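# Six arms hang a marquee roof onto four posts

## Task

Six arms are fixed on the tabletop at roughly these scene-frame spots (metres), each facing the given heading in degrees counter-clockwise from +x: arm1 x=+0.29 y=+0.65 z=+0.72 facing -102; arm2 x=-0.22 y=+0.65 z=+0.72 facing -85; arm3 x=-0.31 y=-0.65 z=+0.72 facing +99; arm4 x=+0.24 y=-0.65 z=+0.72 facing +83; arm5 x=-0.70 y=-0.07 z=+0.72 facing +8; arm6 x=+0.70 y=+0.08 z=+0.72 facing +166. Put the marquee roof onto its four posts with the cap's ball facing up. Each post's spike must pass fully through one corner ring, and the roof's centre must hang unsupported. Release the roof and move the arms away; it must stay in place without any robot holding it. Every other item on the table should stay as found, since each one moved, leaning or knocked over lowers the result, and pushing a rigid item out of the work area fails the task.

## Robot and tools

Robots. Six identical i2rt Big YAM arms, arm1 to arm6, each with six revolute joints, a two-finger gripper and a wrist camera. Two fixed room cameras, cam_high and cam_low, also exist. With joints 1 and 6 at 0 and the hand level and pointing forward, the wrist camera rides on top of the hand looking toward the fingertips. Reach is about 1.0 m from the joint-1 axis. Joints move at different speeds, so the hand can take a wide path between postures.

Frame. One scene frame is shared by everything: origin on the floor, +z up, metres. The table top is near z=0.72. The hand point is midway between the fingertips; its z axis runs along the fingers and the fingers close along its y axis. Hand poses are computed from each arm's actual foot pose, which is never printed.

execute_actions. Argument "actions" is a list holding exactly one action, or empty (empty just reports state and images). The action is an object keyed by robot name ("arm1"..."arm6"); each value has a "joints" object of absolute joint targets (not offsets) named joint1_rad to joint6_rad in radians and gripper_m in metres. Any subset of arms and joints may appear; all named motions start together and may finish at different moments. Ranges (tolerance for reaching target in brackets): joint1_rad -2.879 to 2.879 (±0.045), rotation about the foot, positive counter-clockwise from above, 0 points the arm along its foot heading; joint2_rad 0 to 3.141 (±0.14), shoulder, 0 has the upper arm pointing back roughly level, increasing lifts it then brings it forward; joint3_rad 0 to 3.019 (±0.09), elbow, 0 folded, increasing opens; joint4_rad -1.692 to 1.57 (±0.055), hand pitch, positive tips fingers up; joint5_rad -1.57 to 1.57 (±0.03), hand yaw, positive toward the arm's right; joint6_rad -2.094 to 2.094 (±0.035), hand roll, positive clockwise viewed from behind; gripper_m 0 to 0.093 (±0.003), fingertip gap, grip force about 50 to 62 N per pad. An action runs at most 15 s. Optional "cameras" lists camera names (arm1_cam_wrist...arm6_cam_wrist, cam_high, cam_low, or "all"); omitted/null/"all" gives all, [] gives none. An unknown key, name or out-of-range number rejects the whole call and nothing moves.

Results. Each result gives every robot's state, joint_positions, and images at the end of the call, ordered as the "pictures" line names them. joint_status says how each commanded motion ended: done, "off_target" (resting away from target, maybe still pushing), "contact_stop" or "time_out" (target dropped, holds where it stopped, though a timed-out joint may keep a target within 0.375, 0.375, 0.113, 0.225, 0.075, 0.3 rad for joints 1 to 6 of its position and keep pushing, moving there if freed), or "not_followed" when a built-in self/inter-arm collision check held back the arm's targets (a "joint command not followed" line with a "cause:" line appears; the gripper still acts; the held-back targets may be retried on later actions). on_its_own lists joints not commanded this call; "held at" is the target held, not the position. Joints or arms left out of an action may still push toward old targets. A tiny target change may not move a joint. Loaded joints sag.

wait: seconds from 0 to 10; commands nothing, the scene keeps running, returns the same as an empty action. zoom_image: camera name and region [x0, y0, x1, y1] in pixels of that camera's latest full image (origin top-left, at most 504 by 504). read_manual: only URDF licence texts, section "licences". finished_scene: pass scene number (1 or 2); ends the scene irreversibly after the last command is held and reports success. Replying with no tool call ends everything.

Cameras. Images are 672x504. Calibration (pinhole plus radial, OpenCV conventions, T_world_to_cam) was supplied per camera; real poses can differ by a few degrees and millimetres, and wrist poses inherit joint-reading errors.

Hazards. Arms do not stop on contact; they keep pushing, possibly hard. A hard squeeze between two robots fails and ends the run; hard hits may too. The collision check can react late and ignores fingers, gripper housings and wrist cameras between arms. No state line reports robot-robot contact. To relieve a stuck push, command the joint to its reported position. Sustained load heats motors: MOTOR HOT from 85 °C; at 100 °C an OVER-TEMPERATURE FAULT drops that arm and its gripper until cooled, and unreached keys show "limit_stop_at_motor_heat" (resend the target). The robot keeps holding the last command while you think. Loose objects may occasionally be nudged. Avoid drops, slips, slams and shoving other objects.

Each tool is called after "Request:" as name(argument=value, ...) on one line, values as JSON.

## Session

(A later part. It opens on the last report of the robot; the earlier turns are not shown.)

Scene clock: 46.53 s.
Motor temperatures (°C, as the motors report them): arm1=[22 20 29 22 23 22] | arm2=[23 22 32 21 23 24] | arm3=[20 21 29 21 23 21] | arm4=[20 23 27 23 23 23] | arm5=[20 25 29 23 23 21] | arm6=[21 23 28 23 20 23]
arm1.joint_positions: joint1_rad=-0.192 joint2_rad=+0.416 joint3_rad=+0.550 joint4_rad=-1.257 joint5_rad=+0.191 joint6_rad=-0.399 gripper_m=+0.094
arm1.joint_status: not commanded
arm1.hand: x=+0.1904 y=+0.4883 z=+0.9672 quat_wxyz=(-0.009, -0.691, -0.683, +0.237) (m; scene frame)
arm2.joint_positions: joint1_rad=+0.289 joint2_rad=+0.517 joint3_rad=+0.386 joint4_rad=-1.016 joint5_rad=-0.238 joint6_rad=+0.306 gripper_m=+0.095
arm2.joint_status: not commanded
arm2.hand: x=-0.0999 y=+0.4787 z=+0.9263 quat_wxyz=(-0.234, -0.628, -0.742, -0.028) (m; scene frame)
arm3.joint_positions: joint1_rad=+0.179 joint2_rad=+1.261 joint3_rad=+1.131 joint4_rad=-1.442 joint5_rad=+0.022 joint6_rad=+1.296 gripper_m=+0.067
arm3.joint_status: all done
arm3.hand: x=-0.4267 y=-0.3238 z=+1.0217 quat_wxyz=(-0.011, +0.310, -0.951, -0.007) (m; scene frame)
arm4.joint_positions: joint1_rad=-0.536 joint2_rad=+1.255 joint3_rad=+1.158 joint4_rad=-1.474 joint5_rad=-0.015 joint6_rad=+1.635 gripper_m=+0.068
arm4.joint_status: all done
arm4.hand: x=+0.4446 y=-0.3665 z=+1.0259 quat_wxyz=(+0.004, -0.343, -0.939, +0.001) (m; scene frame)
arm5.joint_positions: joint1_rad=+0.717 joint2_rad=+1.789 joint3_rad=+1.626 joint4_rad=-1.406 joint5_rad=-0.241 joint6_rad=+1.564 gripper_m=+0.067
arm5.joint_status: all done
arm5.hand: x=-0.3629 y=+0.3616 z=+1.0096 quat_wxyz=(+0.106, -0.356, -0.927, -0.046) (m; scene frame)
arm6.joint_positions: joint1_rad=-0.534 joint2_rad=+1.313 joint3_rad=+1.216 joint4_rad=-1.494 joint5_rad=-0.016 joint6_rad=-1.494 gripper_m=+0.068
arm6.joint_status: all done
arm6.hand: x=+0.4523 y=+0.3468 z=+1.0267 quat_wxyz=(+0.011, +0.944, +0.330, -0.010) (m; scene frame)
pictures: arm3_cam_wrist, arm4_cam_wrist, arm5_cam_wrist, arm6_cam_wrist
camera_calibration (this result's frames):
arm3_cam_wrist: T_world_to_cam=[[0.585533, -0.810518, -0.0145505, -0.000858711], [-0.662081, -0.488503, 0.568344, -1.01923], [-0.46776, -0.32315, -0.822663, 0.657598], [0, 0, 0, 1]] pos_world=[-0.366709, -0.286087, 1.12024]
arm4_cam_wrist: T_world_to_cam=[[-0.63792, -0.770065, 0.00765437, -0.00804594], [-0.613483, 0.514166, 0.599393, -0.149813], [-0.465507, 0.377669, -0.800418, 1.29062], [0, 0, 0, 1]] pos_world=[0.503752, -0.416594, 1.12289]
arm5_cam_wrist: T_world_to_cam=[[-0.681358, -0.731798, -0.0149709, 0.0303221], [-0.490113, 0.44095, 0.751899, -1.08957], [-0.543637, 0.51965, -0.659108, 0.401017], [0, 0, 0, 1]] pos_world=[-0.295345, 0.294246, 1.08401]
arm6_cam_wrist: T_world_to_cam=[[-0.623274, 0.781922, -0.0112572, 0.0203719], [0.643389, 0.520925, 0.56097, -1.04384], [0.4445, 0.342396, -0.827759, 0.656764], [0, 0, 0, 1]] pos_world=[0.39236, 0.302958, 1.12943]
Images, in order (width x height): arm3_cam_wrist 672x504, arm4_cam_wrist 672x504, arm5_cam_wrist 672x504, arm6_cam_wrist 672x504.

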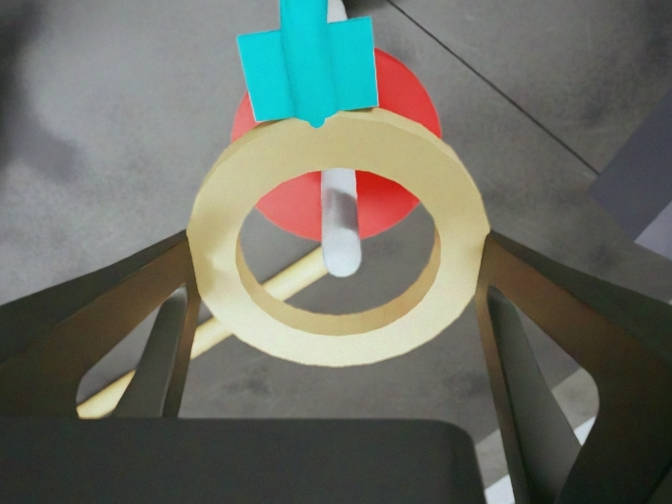

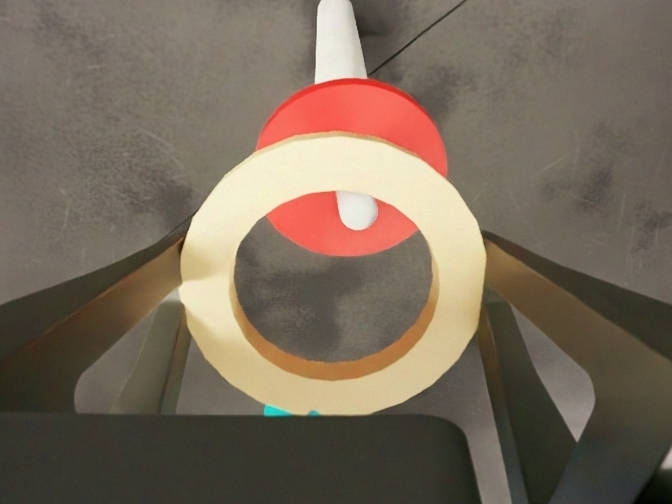

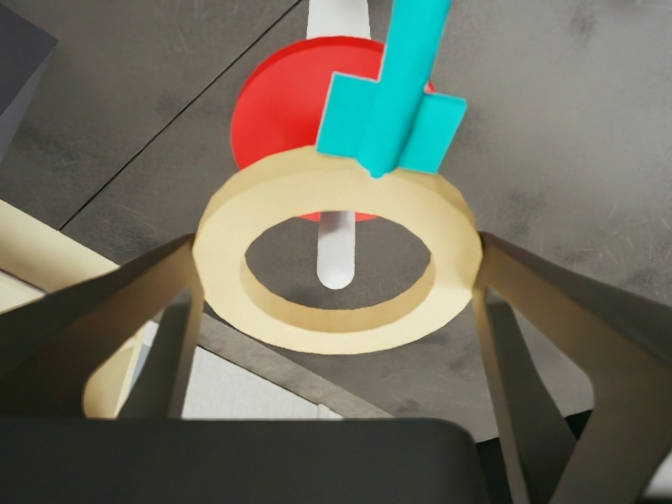

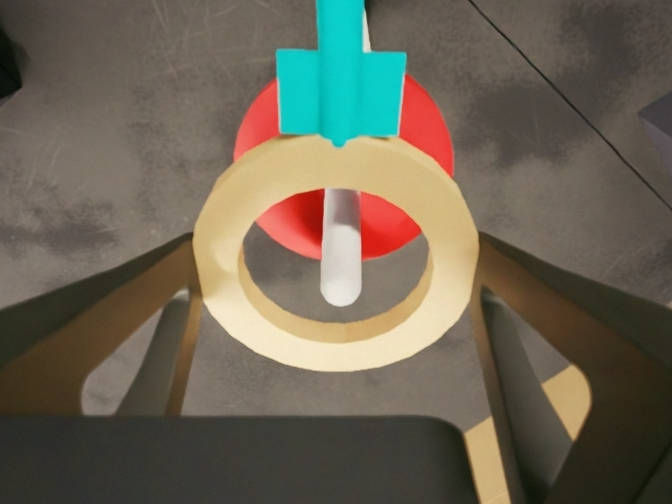

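Request:
execute_actions(actions=[{"arm3":{"joints":{"joint3_rad":1.035,"joint4_rad":-1.325}},"arm4":{"joints":{"joint3_rad":1.05,"joint4_rad":-1.355}},"arm5":{"joints":{"joint3_rad":1.54,"joint4_rad":-1.285}},"arm6":{"joints":{"joint3_rad":1.145,"joint4_rad":-1.395}}}], cameras=["arm3_cam_wrist","arm4_cam_wrist","arm5_cam_wrist","arm6_cam_wrist","cam_low"])

Scene clock: 48.23 s.
Motor temperatures (°C, as the motors report them): arm1=[22 20 29 22 23 22] | arm2=[23 22 32 21 23 24] | arm3=[20 21 29 21 23 21] | arm4=[20 23 27 23 23 23] | arm5=[20 25 28 23 23 21] | arm6=[21 23 28 23 20 23]
arm1.joint_positions: joint1_rad=-0.192 joint2_rad=+0.416 joint3_rad=+0.550 joint4_rad=-1.257 joint5_rad=+0.191 joint6_rad=-0.399 gripper_m=+0.094
arm1.joint_status: not commanded
arm1.hand: x=+0.1904 y=+0.4883 z=+0.9672 quat_wxyz=(-0.009, -0.691, -0.683, +0.237) (m; scene frame)
arm2.joint_positions: joint1_rad=+0.289 joint2_rad=+0.517 joint3_rad=+0.386 joint4_rad=-1.016 joint5_rad=-0.238 joint6_rad=+0.306 gripper_m=+0.095
arm2.joint_status: not commanded
arm2.hand: x=-0.0999 y=+0.4787 z=+0.9263 quat_wxyz=(-0.234, -0.628, -0.742, -0.028) (m; scene frame)
arm3.joint_positions: joint1_rad=+0.179 joint2_rad=+1.262 joint3_rad=+1.041 joint4_rad=-1.337 joint5_rad=+0.022 joint6_rad=+1.296 gripper_m=+0.067
arm3.joint_status: all done
arm3.hand: x=-0.4262 y=-0.3256 z=+0.9875 quat_wxyz=(-0.011, +0.310, -0.951, -0.014) (m; scene frame)
arm4.joint_positions: joint1_rad=-0.536 joint2_rad=+1.257 joint3_rad=+1.056 joint4_rad=-1.370 joint5_rad=-0.015 joint6_rad=+1.635 gripper_m=+0.068
arm4.joint_status: all done
arm4.hand: x=+0.4417 y=-0.3710 z=+0.9869 quat_wxyz=(+0.004, -0.343, -0.939, +0.000) (m; scene frame)
arm5.joint_positions: joint1_rad=+0.717 joint2_rad=+1.789 joint3_rad=+1.542 joint4_rad=-1.302 joint5_rad=-0.241 joint6_rad=+1.564 gripper_m=+0.067
arm5.joint_status: all done
arm5.hand: x=-0.3637 y=+0.3604 z=+0.9781 quat_wxyz=(+0.102, -0.354, -0.928, -0.056) (m; scene frame)
arm6.joint_positions: joint1_rad=-0.534 joint2_rad=+1.313 joint3_rad=+1.143 joint4_rad=-1.407 joint5_rad=-0.017 joint6_rad=-1.494 gripper_m=+0.068
arm6.joint_status: all done
arm6.hand: x=+0.4521 y=+0.3463 z=+0.9989 quat_wxyz=(+0.005, +0.944, +0.330, -0.013) (m; scene frame)
pictures: arm3_cam_wrist, arm4_cam_wrist, arm5_cam_wrist, arm6_cam_wrist, cam_low
camera_calibration (this result's frames):
arm3_cam_wrist: T_world_to_cam=[[0.585754, -0.81, -0.0281458, 0.0105894], [-0.659105, -0.496268, 0.565065, -0.998266], [-0.471671, -0.312438, -0.824566, 0.632817], [0, 0, 0, 1]] pos_world=[-0.365683, -0.289114, 1.08618]
arm4_cam_wrist: T_world_to_cam=[[-0.638213, -0.769825, 0.0072708, -0.0124273], [-0.613426, 0.514214, 0.599411, -0.125918], [-0.46518, 0.378092, -0.800408, 1.25984], [0, 0, 0, 1]] pos_world=[0.500882, -0.421155, 1.08396]
arm5_cam_wrist: T_world_to_cam=[[-0.680885, -0.731545, -0.0351807, 0.0482631], [-0.50044, 0.429638, 0.751646, -1.06516], [-0.534747, 0.52939, -0.658628, 0.379756], [0, 0, 0, 1]] pos_world=[-0.297112, 0.291898, 1.05244]
arm6_cam_wrist: T_world_to_cam=[[-0.62321, 0.782052, 0.0019688, 0.0070216], [0.649021, 0.515791, 0.559224, -1.0269], [0.436327, 0.349791, -0.829014, 0.636424], [0, 0, 0, 1]] pos_world=[0.393169, 0.30156, 1.10186]
Images, in order (width x height): arm3_cam_wrist 672x504, arm4_cam_wrist 672x504, arm5_cam_wrist 672x504, arm6_cam_wrist 672x504, cam_low 672x504.

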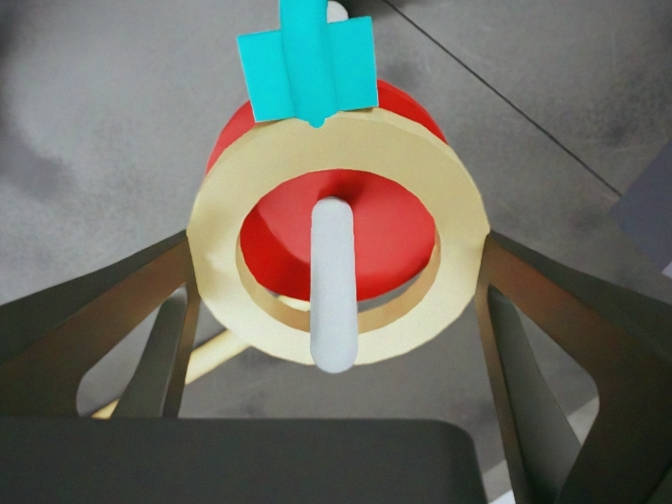

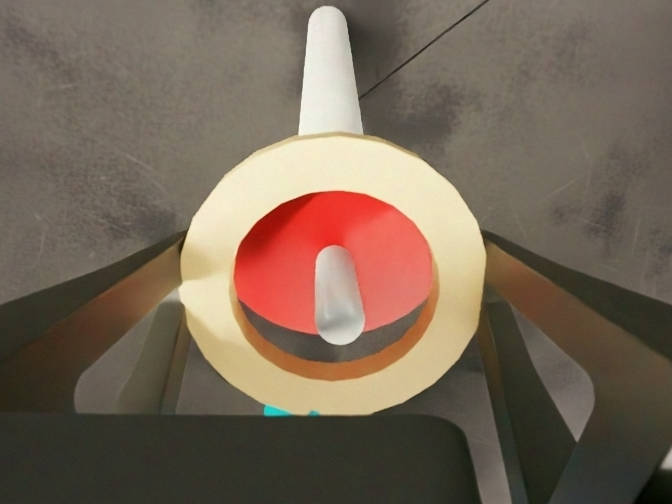

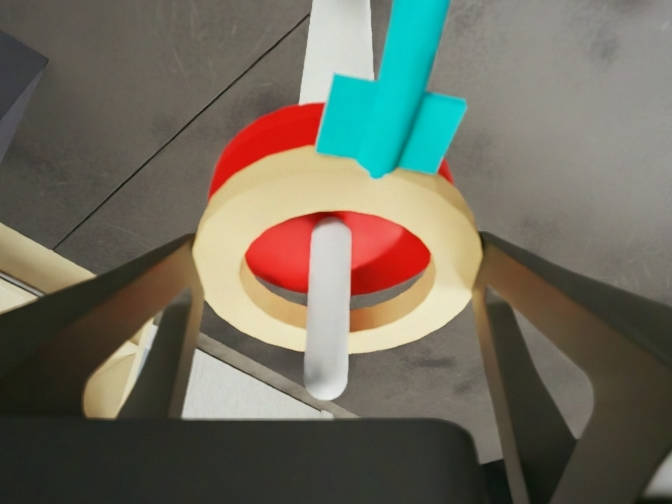

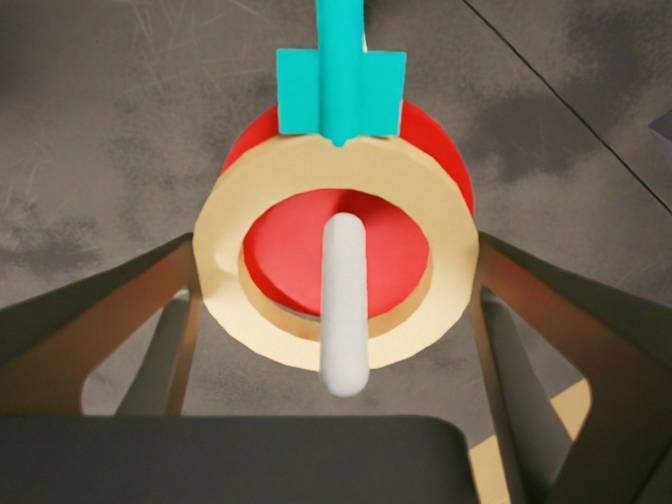

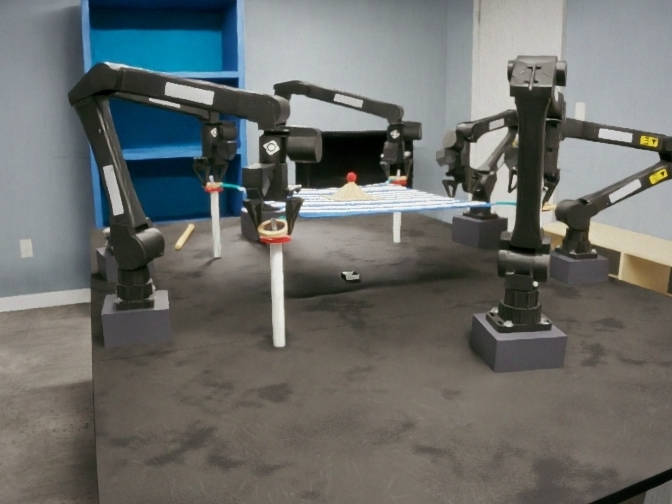

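Ease inward and down a bit, release, retreat.

Request:
execute_actions(actions=[{"arm3":{"joints":{"joint1_rad":0.14,"joint3_rad":1.015,"joint4_rad":-1.305}},"arm4":{"joints":{"joint1_rad":-0.51,"joint3_rad":1.035,"joint4_rad":-1.33}},"arm5":{"joints":{"joint1_rad":0.69,"joint3_rad":1.52,"joint4_rad":-1.26}},"arm6":{"joints":{"joint1_rad":-0.495,"joint3_rad":1.13}}}], cameras=[])

Request:
execute_actions(actions=[{"arm3":{"joints":{"gripper_m":0.093}},"arm4":{"joints":{"gripper_m":0.093}},"arm5":{"joints":{"gripper_m":0.093}},"arm6":{"joints":{"gripper_m":0.093}}}], cameras=["arm3_cam_wrist","arm4_cam_wrist","arm5_cam_wrist","arm6_cam_wrist","cam_low"])

Scene clock: 50.33 s.
Motor temperatures (°C, as the motors report them): arm1=[22 20 29 22 23 22] | arm2=[23 22 32 21 23 24] | arm3=[20 21 29 21 23 21] | arm4=[20 23 27 23 23 23] | arm5=[20 25 28 23 23 21] | arm6=[21 23 28 23 20 23]
arm1.joint_positions: joint1_rad=-0.192 joint2_rad=+0.416 joint3_rad=+0.550 joint4_rad=-1.257 joint5_rad=+0.191 joint6_rad=-0.399 gripper_m=+0.094
arm1.joint_status: not commanded
arm1.hand: x=+0.1904 y=+0.4883 z=+0.9672 quat_wxyz=(-0.009, -0.691, -0.683, +0.237) (m; scene frame)
arm2.joint_positions: joint1_rad=+0.289 joint2_rad=+0.517 joint3_rad=+0.386 joint4_rad=-1.016 joint5_rad=-0.238 joint6_rad=+0.306 gripper_m=+0.095
arm2.joint_status: not commanded
arm2.hand: x=-0.0999 y=+0.4787 z=+0.9263 quat_wxyz=(-0.234, -0.628, -0.742, -0.028) (m; scene frame)
arm3.joint_positions: joint1_rad=+0.131 joint2_rad=+1.262 joint3_rad=+1.025 joint4_rad=-1.318 joint5_rad=+0.014 joint6_rad=+1.296 gripper_m=+0.067
arm3.joint_status: all done
arm3.hand: x=-0.4115 y=-0.3212 z=+0.9818 quat_wxyz=(-0.007, +0.287, -0.958, -0.015) (m; scene frame)
arm4.joint_positions: joint1_rad=-0.508 joint2_rad=+1.257 joint3_rad=+1.049 joint4_rad=-1.345 joint5_rad=-0.008 joint6_rad=+1.635 gripper_m=+0.068
arm4.joint_status: all done
arm4.hand: x=+0.4370 y=-0.3629 z=+0.9843 quat_wxyz=(-0.001, -0.330, -0.944, -0.007) (m; scene frame)
arm5.joint_positions: joint1_rad=+0.686 joint2_rad=+1.789 joint3_rad=+1.529 joint4_rad=-1.277 joint5_rad=-0.242 joint6_rad=+1.564 gripper_m=+0.067
arm5.joint_status: all done
arm5.hand: x=-0.3493 y=+0.3510 z=+0.9737 quat_wxyz=(+0.100, -0.368, -0.922, -0.063) (m; scene frame)
arm6.joint_positions: joint1_rad=-0.492 joint2_rad=+1.313 joint3_rad=+1.141 joint4_rad=-1.406 joint5_rad=-0.011 joint6_rad=-1.494 gripper_m=+0.068
arm6.joint_status: all done
arm6.hand: x=+0.4419 y=+0.3360 z=+0.9985 quat_wxyz=(+0.004, +0.937, +0.350, -0.010) (m; scene frame)
pictures: none
No camera images: the call's "cameras" was empty. Leave "cameras" out to get every camera's image.

Scene clock: 50.93 s.
Motor temperatures (°C, as the motors report them): arm1=[22 20 29 22 23 22] | arm2=[23 22 32 21 23 24] | arm3=[20 21 29 21 23 21] | arm4=[20 23 27 23 23 23] | arm5=[20 25 28 23 23 21] | arm6=[21 23 28 23 20 23]
arm1.joint_positions: joint1_rad=-0.192 joint2_rad=+0.416 joint3_rad=+0.550 joint4_rad=-1.257 joint5_rad=+0.191 joint6_rad=-0.399 gripper_m=+0.094
arm1.joint_status: not commanded
arm1.hand: x=+0.1904 y=+0.4883 z=+0.9672 quat_wxyz=(-0.009, -0.691, -0.683, +0.237) (m; scene frame)
arm2.joint_positions: joint1_rad=+0.289 joint2_rad=+0.517 joint3_rad=+0.386 joint4_rad=-1.016 joint5_rad=-0.238 joint6_rad=+0.306 gripper_m=+0.095
arm2.joint_status: not commanded
arm2.hand: x=-0.0999 y=+0.4787 z=+0.9263 quat_wxyz=(-0.234, -0.628, -0.742, -0.028) (m; scene frame)
arm3.joint_positions: joint1_rad=+0.131 joint2_rad=+1.262 joint3_rad=+1.025 joint4_rad=-1.318 joint5_rad=+0.004 joint6_rad=+1.296 gripper_m=+0.093
arm3.joint_status: all done
arm3.hand: x=-0.4132 y=-0.3218 z=+0.9818 quat_wxyz=(-0.002, +0.287, -0.958, -0.015) (m; scene frame)
arm4.joint_positions: joint1_rad=-0.508 joint2_rad=+1.257 joint3_rad=+1.049 joint4_rad=-1.345 joint5_rad=-0.003 joint6_rad=+1.635 gripper_m=+0.093
arm4.joint_status: all done
arm4.hand: x=+0.4378 y=-0.3634 z=+0.9843 quat_wxyz=(-0.004, -0.330, -0.944, -0.006) (m; scene frame)
arm5.joint_positions: joint1_rad=+0.686 joint2_rad=+1.789 joint3_rad=+1.529 joint4_rad=-1.277 joint5_rad=-0.245 joint6_rad=+1.564 gripper_m=+0.093
arm5.joint_status: all done
arm5.hand: x=-0.3497 y=+0.3514 z=+0.9738 quat_wxyz=(+0.101, -0.368, -0.922, -0.064) (m; scene frame)
arm6.joint_positions: joint1_rad=-0.492 joint2_rad=+1.313 joint3_rad=+1.133 joint4_rad=-1.405 joint5_rad=-0.003 joint6_rad=-1.494 gripper_m=+0.093
arm6.joint_status: all done
arm6.hand: x=+0.4444 y=+0.3355 z=+0.9956 quat_wxyz=(+0.005, +0.937, +0.350, -0.005) (m; scene frame)
pictures: arm3_cam_wrist, arm4_cam_wrist, arm5_cam_wrist, arm6_cam_wrist, cam_low
camera_calibration (this result's frames):
arm3_cam_wrist: T_world_to_cam=[[0.546321, -0.836802, -0.0360026, -0.0112924], [-0.671309, -0.463172, 0.578633, -0.992298], [-0.500876, -0.291951, -0.814793, 0.620369], [0, 0, 0, 1]] pos_world=[-0.349241, -0.287937, 1.07924]
arm4_cam_wrist: T_world_to_cam=[[-0.61615, -0.787551, -0.0111158, -0.00711976], [-0.639663, 0.492114, 0.59047, -0.118425], [-0.459555, 0.370928, -0.806983, 1.25444], [0, 0, 0, 1]] pos_world=[0.496347, -0.412637, 1.08216]
arm5_cam_wrist: T_world_to_cam=[[-0.703022, -0.709573, -0.0476011, 0.0476457], [-0.49083, 0.435683, 0.754498, -1.05254], [-0.514632, 0.553792, -0.654574, 0.383656], [0, 0, 0, 1]] pos_world=[-0.285679, 0.279916, 1.04754]
arm6_cam_wrist: T_world_to_cam=[[-0.655815, 0.754913, -0.00374213, 0.0399734], [0.618045, 0.539747, 0.571572, -1.02104], [0.433506, 0.372532, -0.820544, 0.62598], [0, 0, 0, 1]] pos_world=[0.385896, 0.287728, 1.09739]
Images, in order (width x height): arm3_cam_wrist 672x504, arm4_cam_wrist 672x504, arm5_cam_wrist 672x504, arm6_cam_wrist 672x504, cam_low 672x504.

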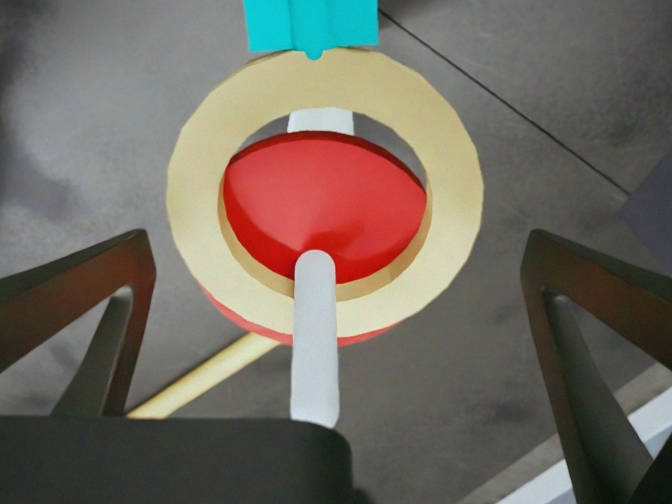

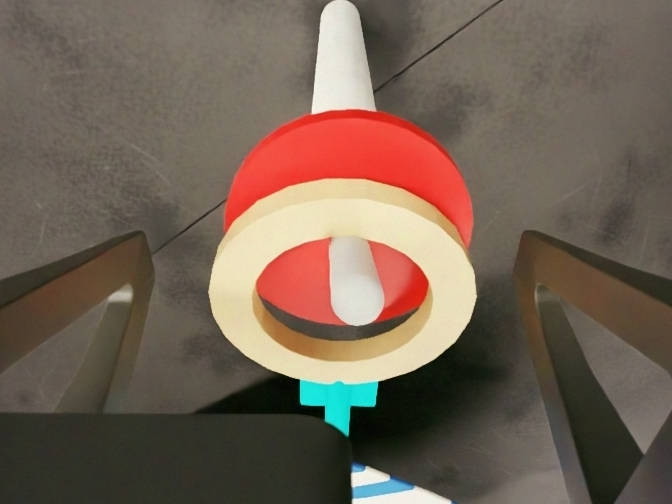

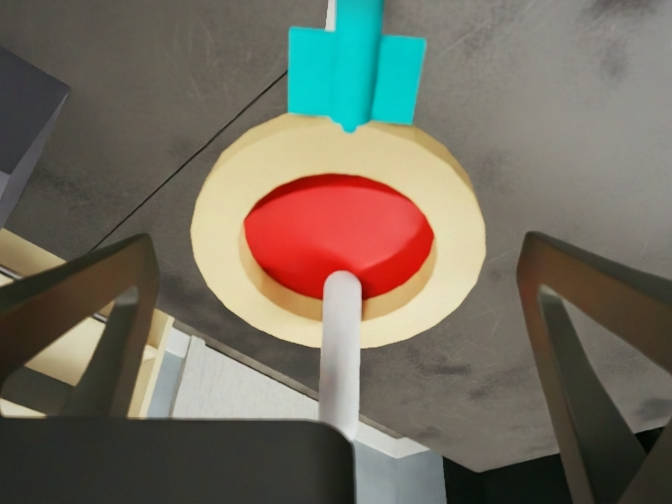

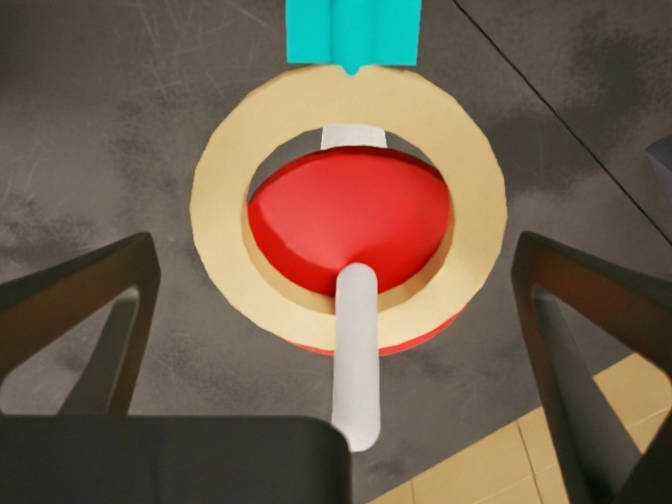

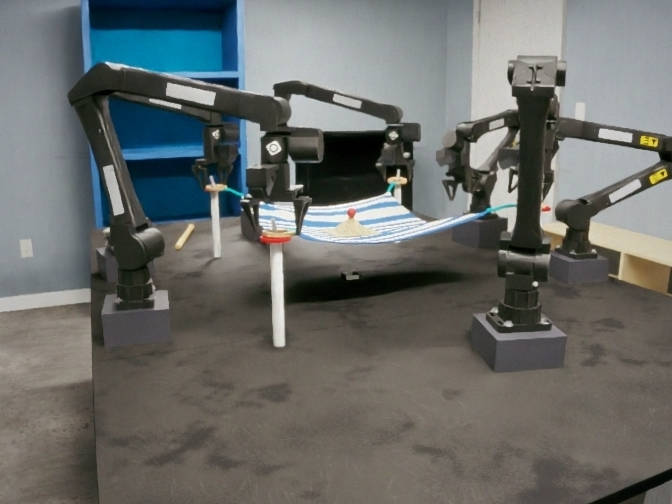

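Request:
execute_actions(actions=[{"arm3":{"joints":{"joint2_rad":0.55}},"arm4":{"joints":{"joint2_rad":0.55}},"arm5":{"joints":{"joint2_rad":1.2}},"arm6":{"joints":{"joint2_rad":0.6}}}], cameras=["cam_high","cam_low"])

Request:
zoom_image(camera="cam_low", region=[190, 150, 570, 300])

Scene clock: 53.27 s.
Motor temperatures (°C, as the motors report them): arm1=[22 20 29 22 23 22] | arm2=[23 22 32 21 23 24] | arm3=[20 21 29 21 23 21] | arm4=[20 23 27 23 23 23] | arm5=[20 25 28 23 23 21] | arm6=[21 23 28 23 20 23]
arm1.joint_positions: joint1_rad=-0.192 joint2_rad=+0.416 joint3_rad=+0.550 joint4_rad=-1.257 joint5_rad=+0.191 joint6_rad=-0.399 gripper_m=+0.094
arm1.joint_status: not commanded
arm1.hand: x=+0.1904 y=+0.4883 z=+0.9672 quat_wxyz=(-0.009, -0.691, -0.683, +0.237) (m; scene frame)
arm2.joint_positions: joint1_rad=+0.289 joint2_rad=+0.517 joint3_rad=+0.386 joint4_rad=-1.016 joint5_rad=-0.238 joint6_rad=+0.306 gripper_m=+0.095
arm2.joint_status: not commanded
arm2.hand: x=-0.0999 y=+0.4787 z=+0.9263 quat_wxyz=(-0.234, -0.628, -0.742, -0.028) (m; scene frame)
arm3.joint_positions: joint1_rad=+0.131 joint2_rad=+0.544 joint3_rad=+1.018 joint4_rad=-1.318 joint5_rad=+0.004 joint6_rad=+1.296 gripper_m=+0.093
arm3.joint_status: all done
arm3.hand: x=-0.3791 y=-0.4298 z=+1.1789 quat_wxyz=(+0.004, +0.267, -0.893, -0.362) (m; scene frame)
arm4.joint_positions: joint1_rad=-0.508 joint2_rad=+0.544 joint3_rad=+1.043 joint4_rad=-1.342 joint5_rad=-0.003 joint6_rad=+1.635 gripper_m=+0.093
arm4.joint_status: all done
arm4.hand: x=+0.3711 y=-0.4570 z=+1.1812 quat_wxyz=(-0.097, -0.307, -0.883, -0.341) (m; scene frame)
arm5.joint_positions: joint1_rad=+0.686 joint2_rad=+1.192 joint3_rad=+1.512 joint4_rad=-1.273 joint5_rad=-0.246 joint6_rad=+1.564 gripper_m=+0.093
arm5.joint_status: all done
arm5.hand: x=-0.4231 y=+0.2795 z=+1.2573 quat_wxyz=(-0.012, -0.316, -0.891, -0.325) (m; scene frame)
arm6.joint_positions: joint1_rad=-0.492 joint2_rad=+0.593 joint3_rad=+1.125 joint4_rad=-1.402 joint5_rad=-0.003 joint6_rad=-1.494 gripper_m=+0.093
arm6.joint_status: all done
arm6.hand: x=+0.5394 y=+0.2443 z=+1.1988 quat_wxyz=(-0.313, +0.879, +0.327, -0.152) (m; scene frame)
pictures: cam_high, cam_low
Images, in order (width x height): cam_high 672x504, cam_low 672x504.

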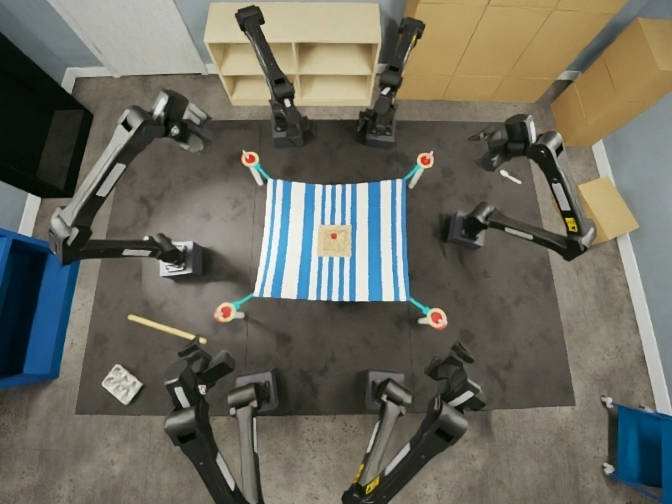

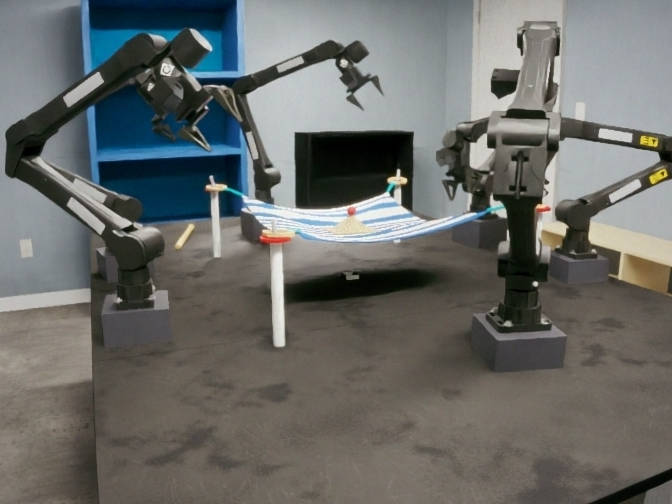

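Region (190, 150, 570, 300) of cam_low's 672x504 image, scaled by 1.326, with more detail than that image has; it fills the top 199 rows of this view, and the rest is white.

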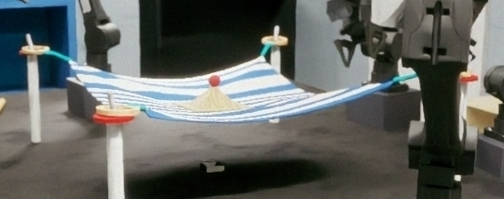

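Request:
finished_scene(scene=1)

The scene is finished: the task was done.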